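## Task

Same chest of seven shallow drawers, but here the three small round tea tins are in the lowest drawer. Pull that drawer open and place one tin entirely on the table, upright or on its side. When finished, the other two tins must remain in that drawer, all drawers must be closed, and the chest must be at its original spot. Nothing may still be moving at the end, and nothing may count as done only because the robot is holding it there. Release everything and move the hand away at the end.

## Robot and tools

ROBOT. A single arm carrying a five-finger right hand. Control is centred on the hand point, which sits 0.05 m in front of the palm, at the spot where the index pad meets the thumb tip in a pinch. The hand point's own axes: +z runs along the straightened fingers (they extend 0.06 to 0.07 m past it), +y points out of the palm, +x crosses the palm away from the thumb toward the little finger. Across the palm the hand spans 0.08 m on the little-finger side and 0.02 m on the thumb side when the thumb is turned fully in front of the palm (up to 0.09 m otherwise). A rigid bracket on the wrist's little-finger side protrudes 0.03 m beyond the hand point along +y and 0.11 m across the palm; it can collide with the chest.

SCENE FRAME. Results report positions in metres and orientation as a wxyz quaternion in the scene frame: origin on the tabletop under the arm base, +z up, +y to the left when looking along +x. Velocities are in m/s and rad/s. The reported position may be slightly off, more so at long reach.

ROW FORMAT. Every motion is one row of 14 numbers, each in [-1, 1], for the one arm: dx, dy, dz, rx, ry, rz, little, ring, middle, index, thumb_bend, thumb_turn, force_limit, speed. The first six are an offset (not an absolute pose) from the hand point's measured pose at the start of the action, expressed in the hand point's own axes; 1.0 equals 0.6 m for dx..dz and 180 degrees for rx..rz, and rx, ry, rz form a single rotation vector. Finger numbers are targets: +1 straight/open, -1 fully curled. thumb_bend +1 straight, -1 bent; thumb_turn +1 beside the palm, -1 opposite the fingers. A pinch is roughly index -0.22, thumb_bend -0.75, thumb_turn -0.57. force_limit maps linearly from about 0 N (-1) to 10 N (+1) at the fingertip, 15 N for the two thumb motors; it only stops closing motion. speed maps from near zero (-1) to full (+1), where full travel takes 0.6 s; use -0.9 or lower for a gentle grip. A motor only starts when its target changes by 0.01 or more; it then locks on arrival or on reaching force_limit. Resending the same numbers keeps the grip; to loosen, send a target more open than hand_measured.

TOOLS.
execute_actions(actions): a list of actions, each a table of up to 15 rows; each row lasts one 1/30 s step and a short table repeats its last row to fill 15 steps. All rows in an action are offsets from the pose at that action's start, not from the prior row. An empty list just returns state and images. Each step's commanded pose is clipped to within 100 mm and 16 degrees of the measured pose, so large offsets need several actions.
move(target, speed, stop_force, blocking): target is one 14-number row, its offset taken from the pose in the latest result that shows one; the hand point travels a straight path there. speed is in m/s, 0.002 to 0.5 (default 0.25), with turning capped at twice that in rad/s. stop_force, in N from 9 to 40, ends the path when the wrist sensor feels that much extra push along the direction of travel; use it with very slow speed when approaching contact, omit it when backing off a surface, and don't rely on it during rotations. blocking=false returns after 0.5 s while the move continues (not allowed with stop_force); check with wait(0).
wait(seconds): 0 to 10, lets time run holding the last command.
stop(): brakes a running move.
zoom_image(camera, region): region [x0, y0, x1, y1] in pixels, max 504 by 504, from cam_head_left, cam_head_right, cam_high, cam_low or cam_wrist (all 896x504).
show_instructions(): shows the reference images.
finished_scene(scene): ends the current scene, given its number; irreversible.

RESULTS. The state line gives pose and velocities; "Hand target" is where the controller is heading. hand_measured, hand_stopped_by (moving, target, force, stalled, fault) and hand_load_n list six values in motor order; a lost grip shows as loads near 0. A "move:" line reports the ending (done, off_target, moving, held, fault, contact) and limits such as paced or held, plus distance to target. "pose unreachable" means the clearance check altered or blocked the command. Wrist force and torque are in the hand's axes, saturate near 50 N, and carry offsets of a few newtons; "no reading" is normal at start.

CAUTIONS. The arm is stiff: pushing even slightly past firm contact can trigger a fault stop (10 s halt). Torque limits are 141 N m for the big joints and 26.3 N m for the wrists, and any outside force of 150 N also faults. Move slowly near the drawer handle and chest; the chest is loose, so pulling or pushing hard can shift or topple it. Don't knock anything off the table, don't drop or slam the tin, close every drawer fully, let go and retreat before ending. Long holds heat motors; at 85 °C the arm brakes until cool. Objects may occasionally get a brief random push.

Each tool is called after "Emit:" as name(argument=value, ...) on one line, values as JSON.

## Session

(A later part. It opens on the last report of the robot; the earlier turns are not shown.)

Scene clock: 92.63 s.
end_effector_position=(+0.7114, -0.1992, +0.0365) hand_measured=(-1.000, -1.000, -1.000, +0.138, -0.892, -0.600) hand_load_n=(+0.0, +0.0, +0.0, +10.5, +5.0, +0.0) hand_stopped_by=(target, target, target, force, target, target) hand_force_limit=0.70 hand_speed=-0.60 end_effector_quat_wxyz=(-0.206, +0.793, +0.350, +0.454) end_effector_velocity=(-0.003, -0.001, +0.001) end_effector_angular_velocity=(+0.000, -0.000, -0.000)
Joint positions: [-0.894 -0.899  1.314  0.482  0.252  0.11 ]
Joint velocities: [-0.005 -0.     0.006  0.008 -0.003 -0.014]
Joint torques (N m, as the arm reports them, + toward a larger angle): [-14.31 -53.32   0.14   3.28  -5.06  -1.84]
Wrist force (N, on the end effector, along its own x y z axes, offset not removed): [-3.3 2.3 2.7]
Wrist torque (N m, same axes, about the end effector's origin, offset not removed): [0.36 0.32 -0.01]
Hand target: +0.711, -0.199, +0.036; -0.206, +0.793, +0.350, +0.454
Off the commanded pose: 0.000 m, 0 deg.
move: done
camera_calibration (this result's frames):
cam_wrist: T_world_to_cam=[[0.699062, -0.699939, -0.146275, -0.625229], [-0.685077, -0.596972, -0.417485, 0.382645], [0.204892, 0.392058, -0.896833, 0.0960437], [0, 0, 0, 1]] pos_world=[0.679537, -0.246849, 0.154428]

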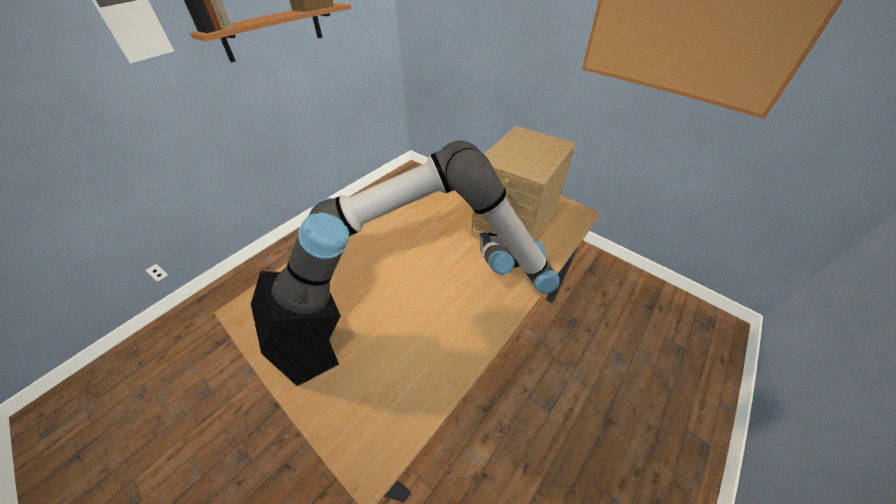

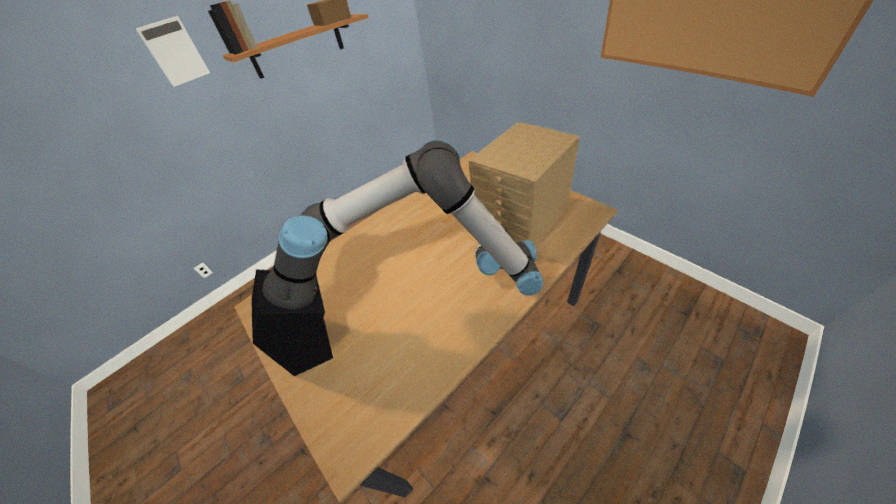

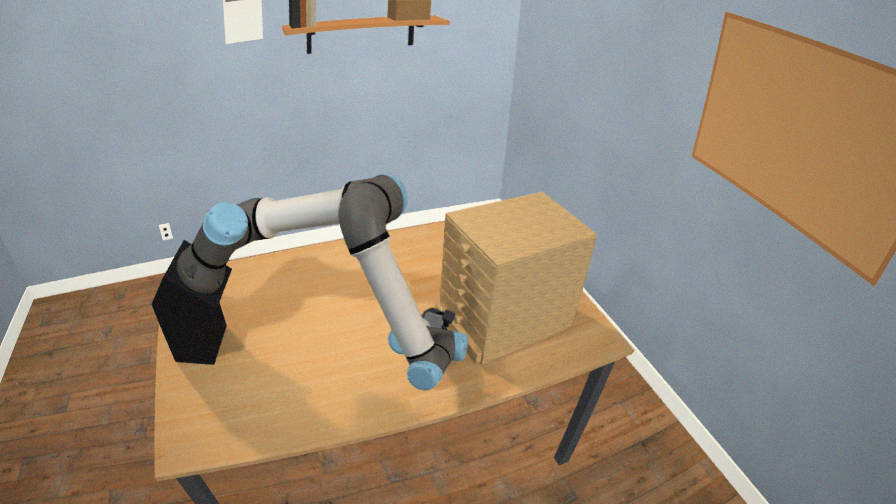

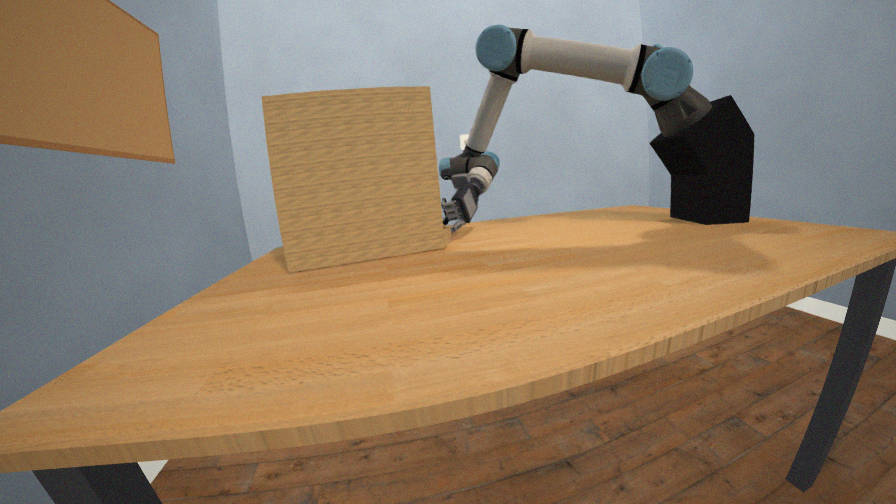

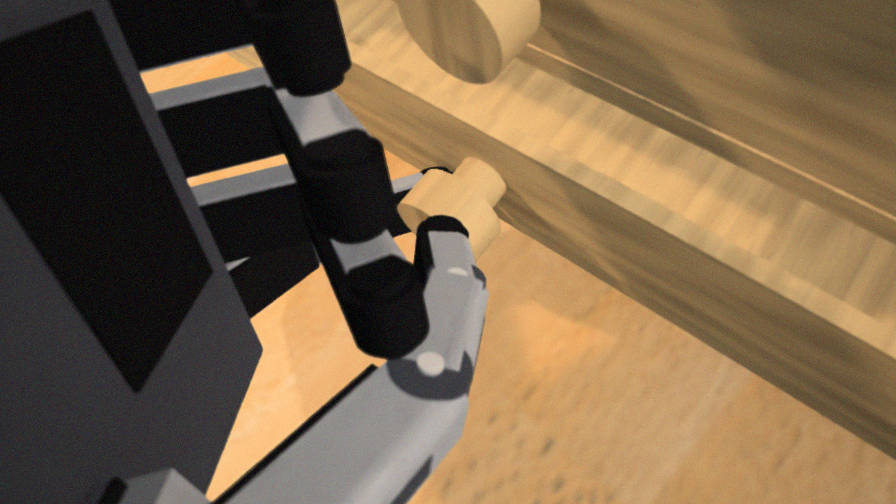

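Emit:
move(target=[-0.0347,-0.06,-0.06,0,0,0,-1,-1,-1,-0.4,-0.9,-0.6,0.7,-0.6], speed=0.02)

Emit:
move(target=[-0.0378,-0.0653,-0.0655,0,0,0,-1,-1,-1,-0.4,-0.9,-0.6,0.7,-0.6], speed=0.02)

Scene clock: 97.03 s.
end_effector_position=(+0.6572, -0.2060, +0.0370) hand_measured=(-1.000, -1.000, -1.000, +0.138, -0.892, -0.600) hand_load_n=(+0.0, +0.0, +0.0, +9.5, +4.5, +0.0) hand_stopped_by=(target, target, target, force, target, target) hand_force_limit=0.70 hand_speed=-0.60 end_effector_quat_wxyz=(-0.206, +0.793, +0.350, +0.454) end_effector_velocity=(-0.003, -0.000, -0.000) end_effector_angular_velocity=(+0.002, +0.001, +0.002)
Joint positions: [-0.969 -0.883  1.437  0.613  0.214 -0.166]
Joint velocities: [-0.004  0.006  0.002  0.024 -0.002 -0.031]
Joint torques (N m, as the arm reports them, + toward a larger angle): [-16.28 -38.09   3.96   3.68  -4.99  -1.97]
Wrist force (N, on the end effector, along its own x y z axes, offset not removed): [-3.4 1.4 3.0]
Wrist torque (N m, same axes, about the end effector's origin, offset not removed): [0.08 0.30 -0.02]
Hand target: +0.657, -0.206, +0.037; -0.206, +0.793, +0.350, +0.454
Off the commanded pose: 0.000 m, 0 deg.
move: done
camera_calibration (this result's frames):
cam_wrist: T_world_to_cam=[[0.698538, -0.700539, -0.14591, -0.591766], [-0.68547, -0.596574, -0.417409, 0.341982], [0.205365, 0.391593, -0.896928, 0.10987], [0, 0, 0, 1]] pos_world=[0.625226, -0.253562, 0.154947]

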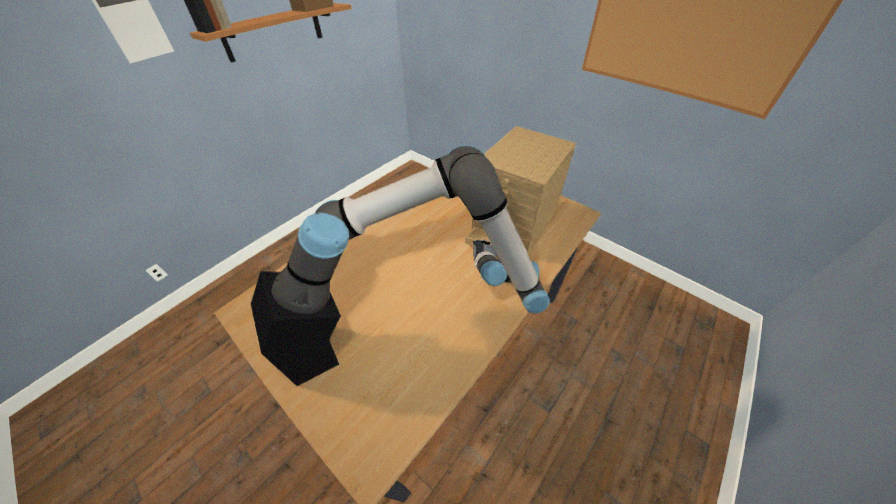

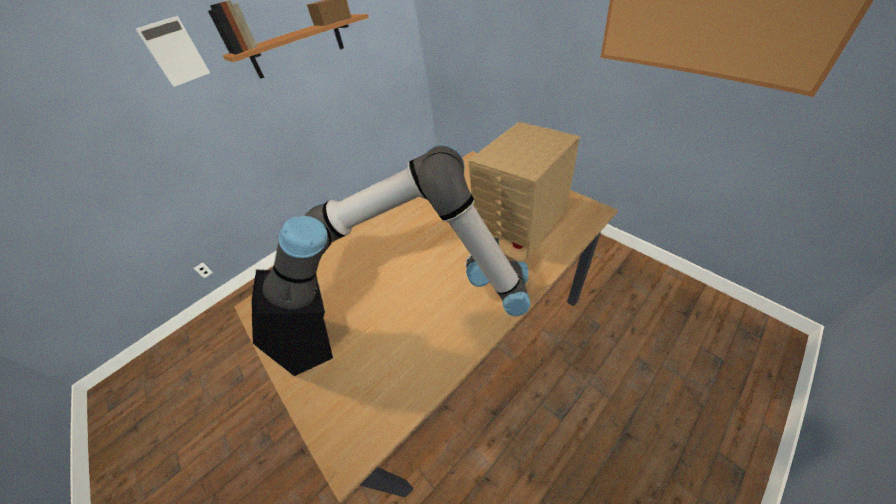

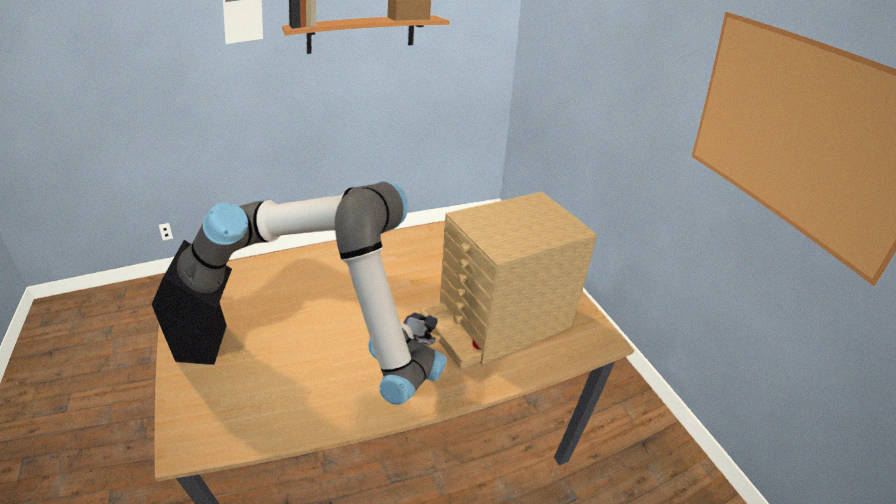

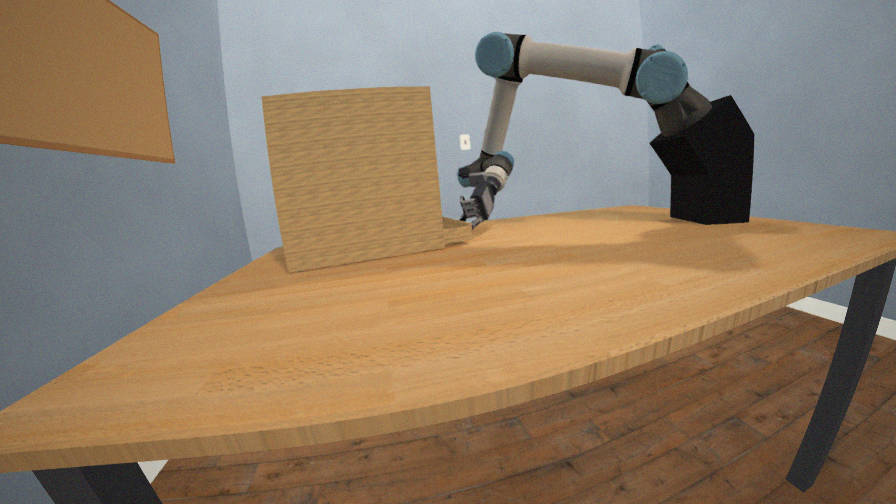

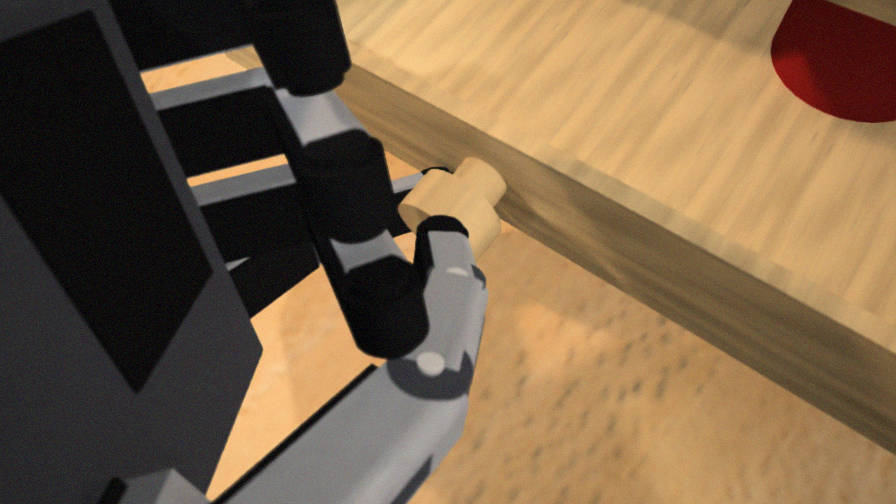

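Scene clock: 100.37 s.
end_effector_position=(+0.5980, -0.2135, +0.0375) hand_measured=(-1.000, -1.000, -1.000, +0.138, -0.892, -0.600) hand_load_n=(+0.0, +0.0, +0.0, +9.5, +4.5, +0.0) hand_stopped_by=(target, target, target, force, target, target) hand_force_limit=0.70 hand_speed=-0.60 end_effector_quat_wxyz=(-0.205, +0.793, +0.350, +0.454) end_effector_velocity=(-0.003, +0.000, +0.000) end_effector_angular_velocity=(+0.002, -0.001, +0.004)
Joint positions: [-1.061 -0.829  1.569  0.856  0.196 -0.606]
Joint velocities: [-0.004  0.009  0.004  0.035  0.001 -0.049]
Joint torques (N m, as the arm reports them, + toward a larger angle): [-19.01 -35.66   7.18   2.87  -2.4   -2.28]
Wrist force (N, on the end effector, along its own x y z axes, offset not removed): [-3.5 2.5 2.3]
Wrist torque (N m, same axes, about the end effector's origin, offset not removed): [0.40 0.42 -0.01]
Hand target: +0.598, -0.214, +0.038; -0.205, +0.793, +0.350, +0.454
Off the commanded pose: 0.000 m, 0 deg.
move: done
camera_calibration (this result's frames):
cam_wrist: T_world_to_cam=[[0.697734, -0.701455, -0.145357, -0.555331], [-0.686158, -0.596123, -0.416921, 0.29772], [0.205801, 0.390638, -0.897245, 0.124988], [0, 0, 0, 1]] pos_world=[0.566033, -0.260887, 0.155549]

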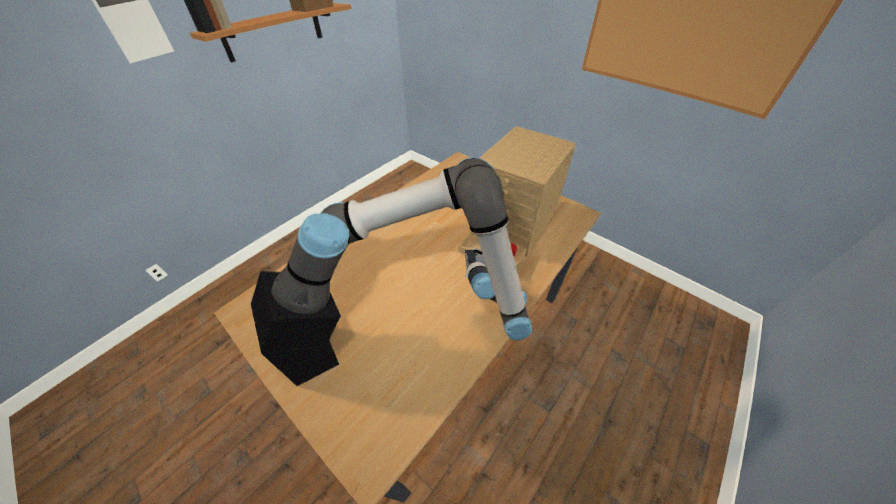

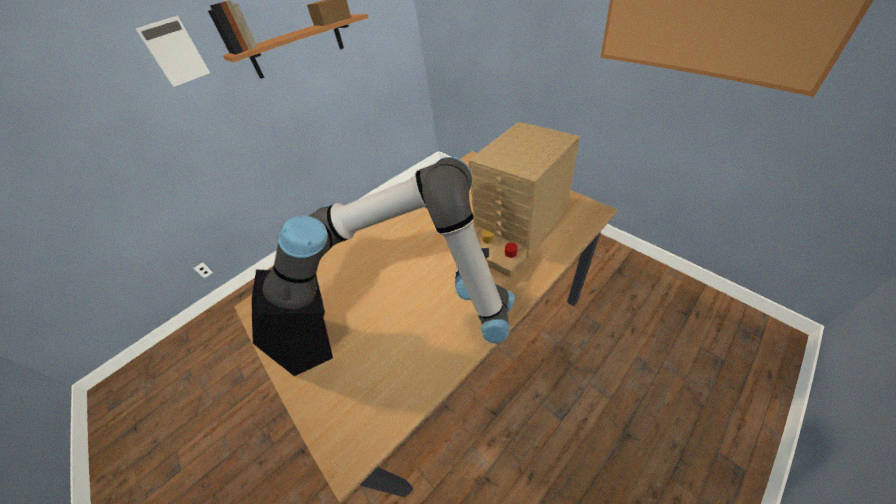

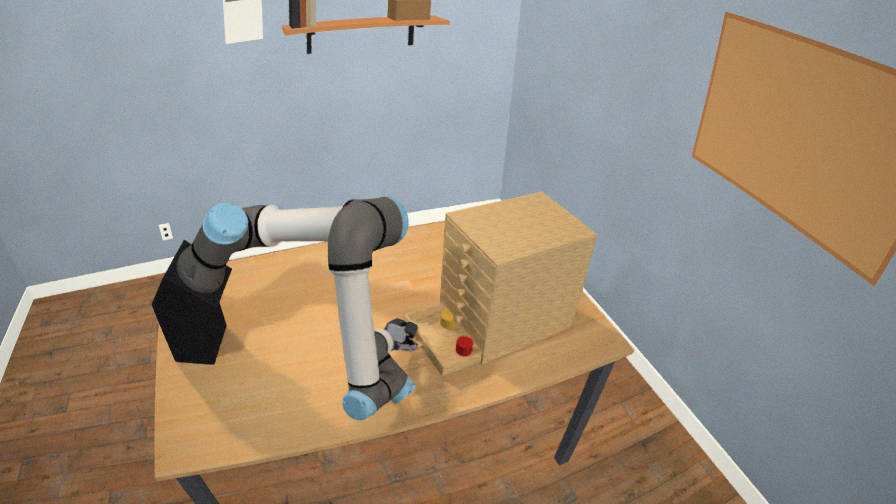

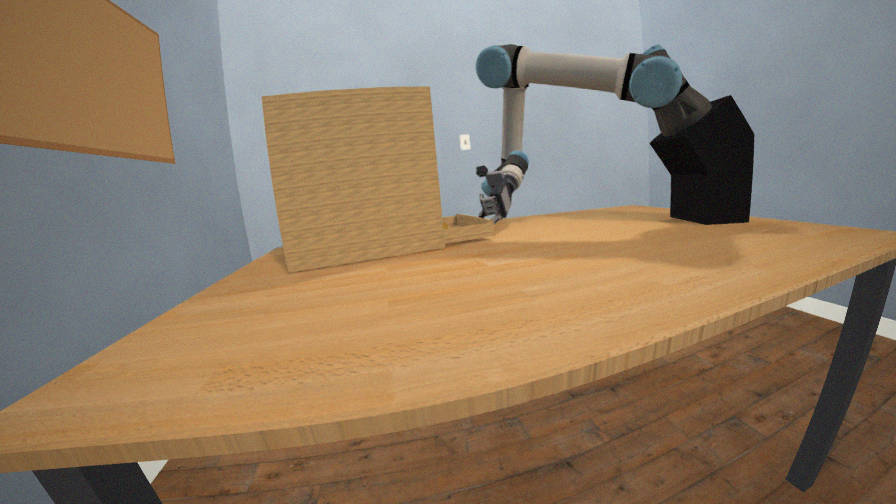

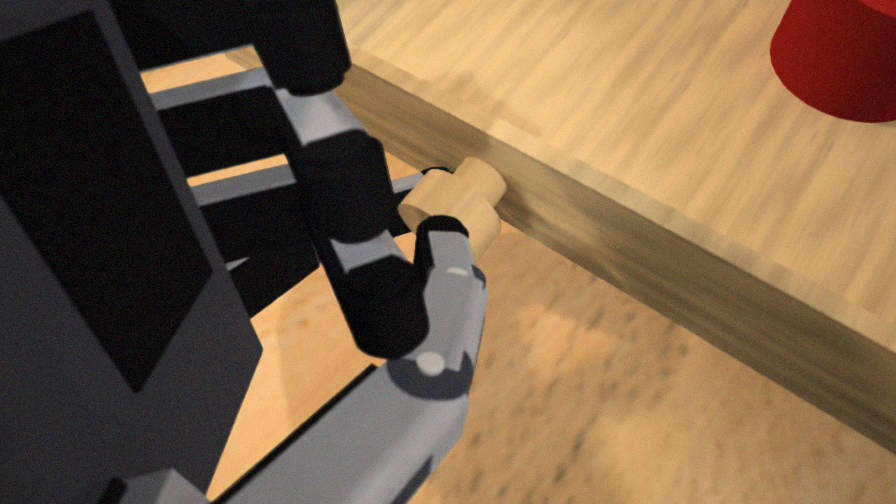

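Emit:
move(target=[-0.019,-0.0327,-0.0327,0,0,0,-1,-1,-1,-0.4,-0.9,-0.6,0.7,-0.6], speed=0.015, stop_force=12)

Scene clock: 109.93 s.
end_effector_position=(+0.5685, -0.2171, +0.0377) hand_measured=(-1.000, -1.000, -1.000, +0.138, -0.892, -0.600) hand_load_n=(+0.0, +0.0, +0.0, +9.5, +4.5, +0.0) hand_stopped_by=(target, target, target, force, target, target) hand_force_limit=0.70 hand_speed=-0.60 end_effector_quat_wxyz=(-0.205, +0.794, +0.350, +0.454) end_effector_velocity=(-0.002, -0.000, +0.000) end_effector_angular_velocity=(+0.003, -0.001, +0.001)
Joint positions: [-1.111 -0.795  1.643  0.987  0.203 -0.849]
Joint velocities: [-0.005  0.006  0.006  0.024  0.001 -0.036]
Joint torques (N m, as the arm reports them, + toward a larger angle): [-19.39 -33.53   8.12   2.62   1.99  -2.24]
Wrist force (N, on the end effector, along its own x y z axes, offset not removed): [-3.7 3.4 2.5]
Wrist torque (N m, same axes, about the end effector's origin, offset not removed): [0.49 0.43 -0.02]
Hand target: +0.568, -0.217, +0.038; -0.205, +0.793, +0.350, +0.454
Off the commanded pose: 0.000 m, 0 deg.
move: done
camera_calibration (this result's frames):
cam_wrist: T_world_to_cam=[[0.697321, -0.701918, -0.145104, -0.537187], [-0.686574, -0.595992, -0.416424, 0.275636], [0.205815, 0.390006, -0.897516, 0.132516], [0, 0, 0, 1]] pos_world=[0.536562, -0.264466, 0.155768]

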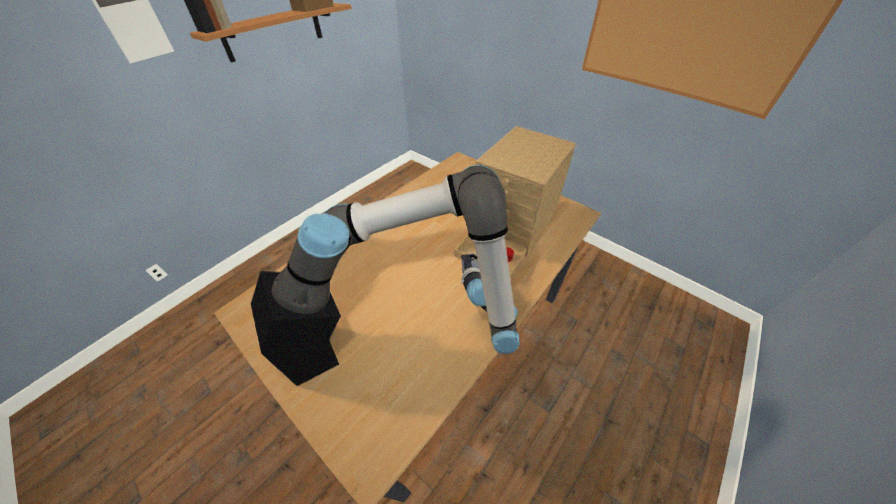

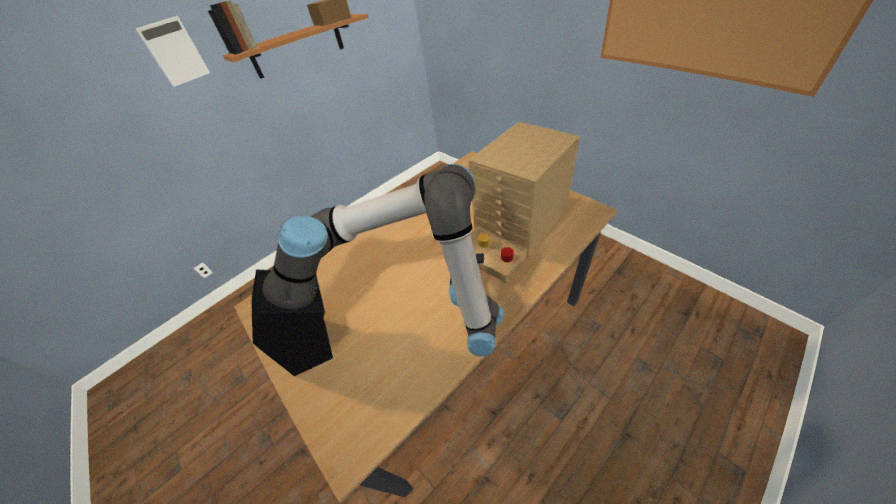

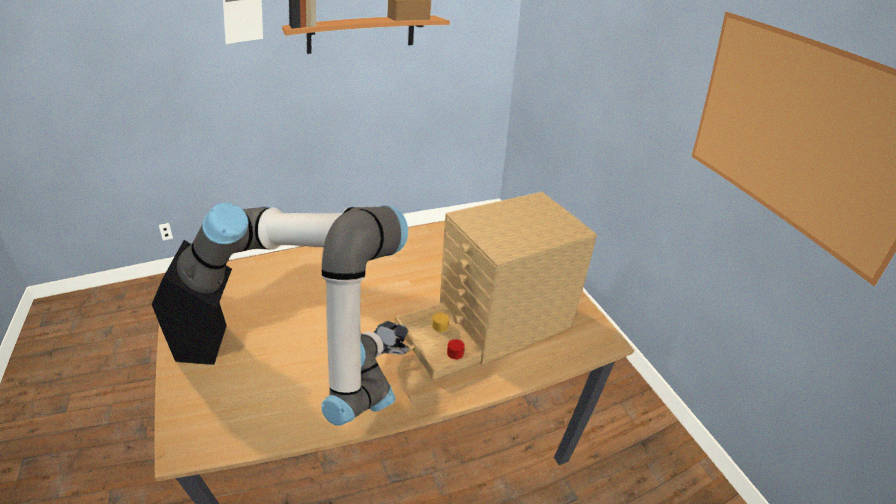

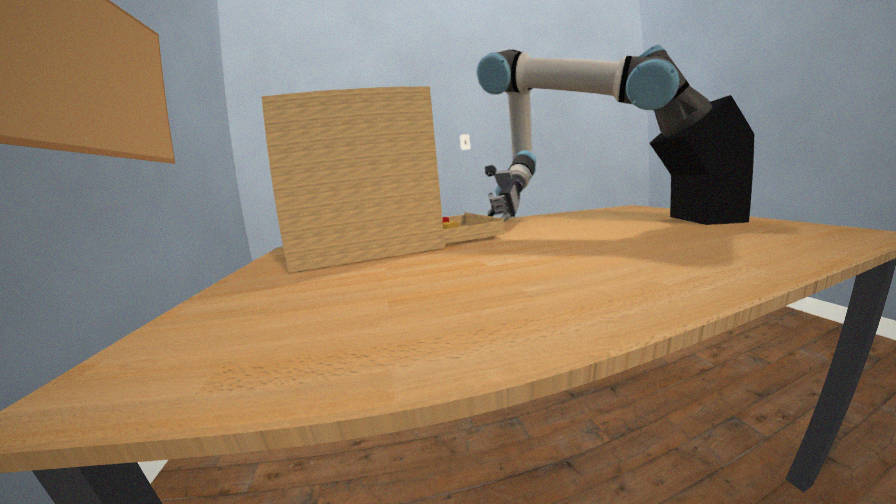

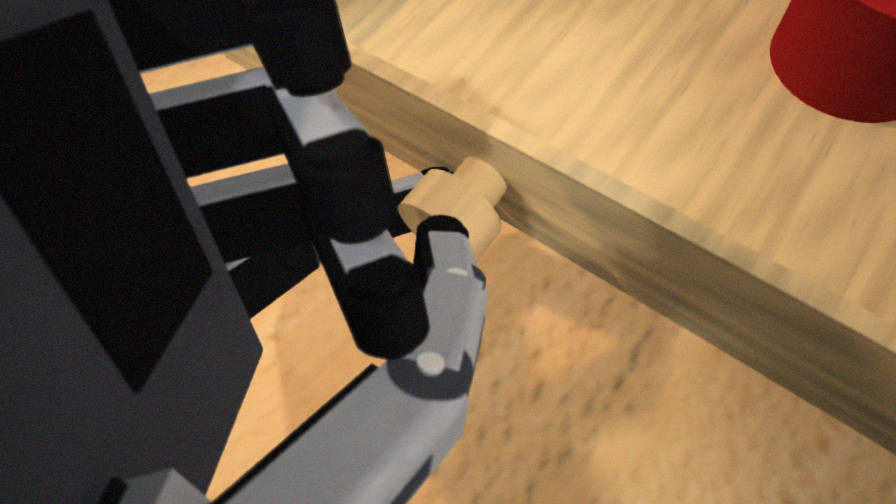

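Emit:
execute_actions(actions=[])

Scene clock: 114.63 s.
end_effector_position=(+0.5682, -0.2172, +0.0377) hand_measured=(-1.000, -1.000, -1.000, +0.138, -0.892, -0.600) hand_load_n=(+0.0, +0.0, +0.0, +9.5, +4.5, +0.0) hand_stopped_by=(target, target, target, force, target, target) hand_force_limit=0.70 hand_speed=-0.60 end_effector_quat_wxyz=(-0.205, +0.793, +0.350, +0.454) end_effector_velocity=(+0.000, +0.000, +0.000) end_effector_angular_velocity=(+0.000, -0.002, -0.001)
Joint positions: [-1.111 -0.794  1.643  0.991  0.203 -0.854]
Joint velocities: [ 0.    -0.     0.    -0.    -0.002 -0.   ]
Joint torques (N m, as the arm reports them, + toward a larger angle): [-18.47 -34.29   7.88   2.69   1.76  -2.04]
Wrist force (N, on the end effector, along its own x y z axes, offset not removed): [-4.3 1.6 3.0]
Wrist torque (N m, same axes, about the end effector's origin, offset not removed): [0.19 0.40 -0.15]
Hand target: +0.568, -0.217, +0.038; -0.205, +0.793, +0.350, +0.454
Off the commanded pose: 0.000 m, 0 deg.
camera_calibration (this result's frames):
cam_wrist: T_world_to_cam=[[0.697526, -0.701693, -0.145205, -0.537064], [-0.686361, -0.596059, -0.41668, 0.275277], [0.20583, 0.390308, -0.897381, 0.132661], [0, 0, 0, 1]] pos_world=[0.53625, -0.264552, 0.155766]

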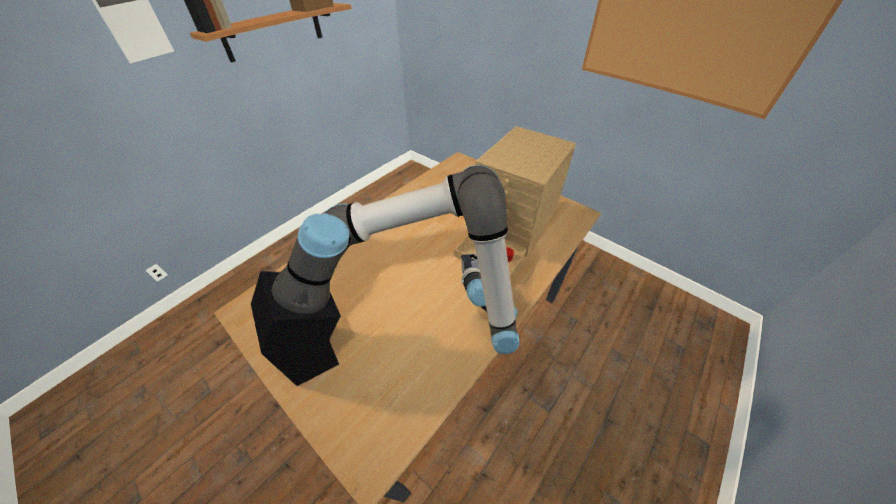

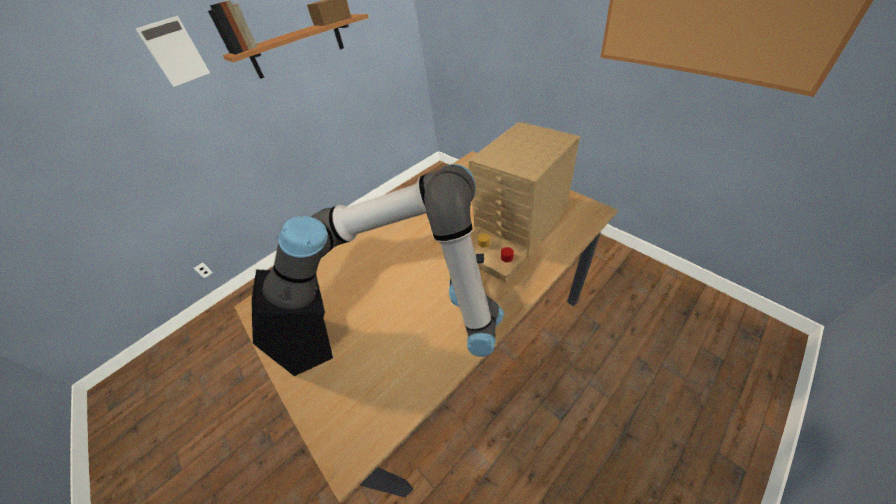

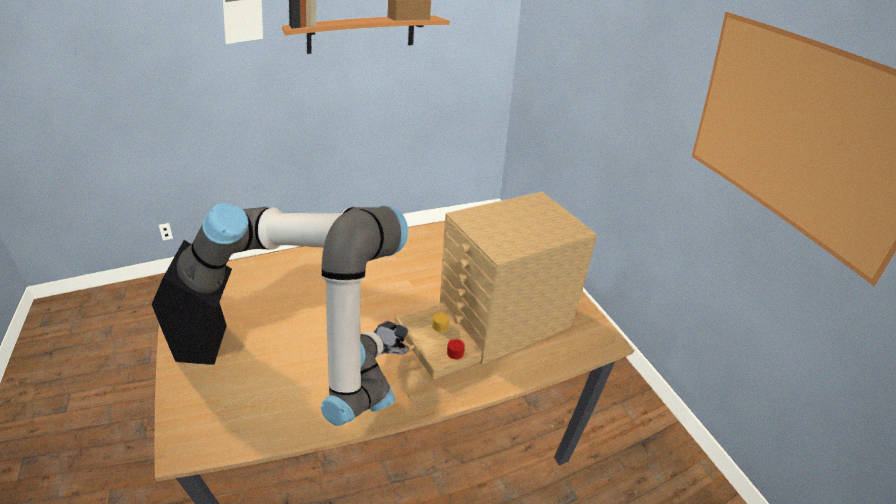

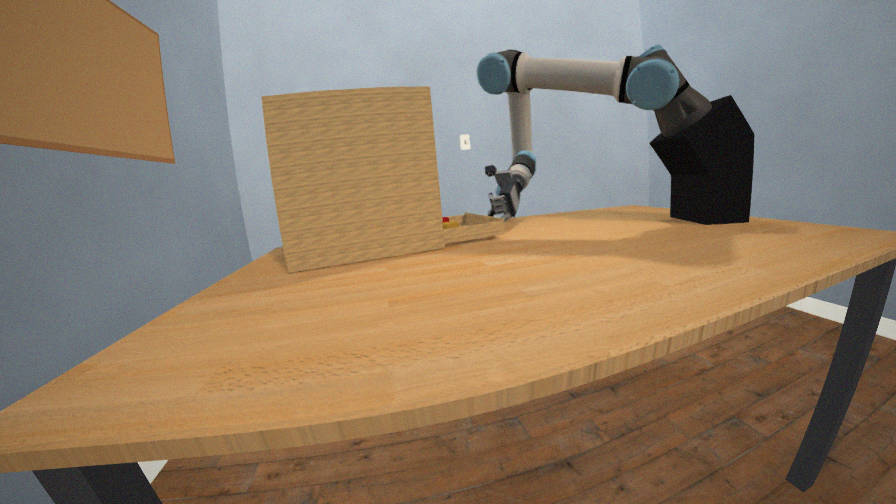

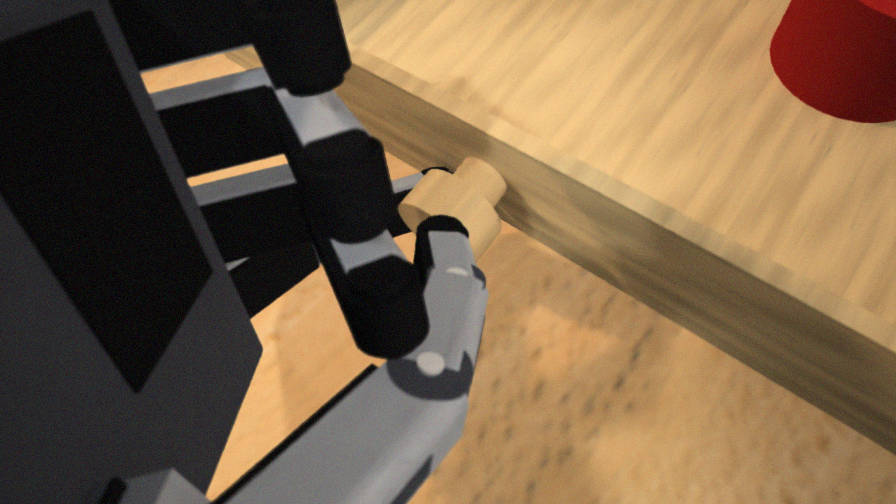

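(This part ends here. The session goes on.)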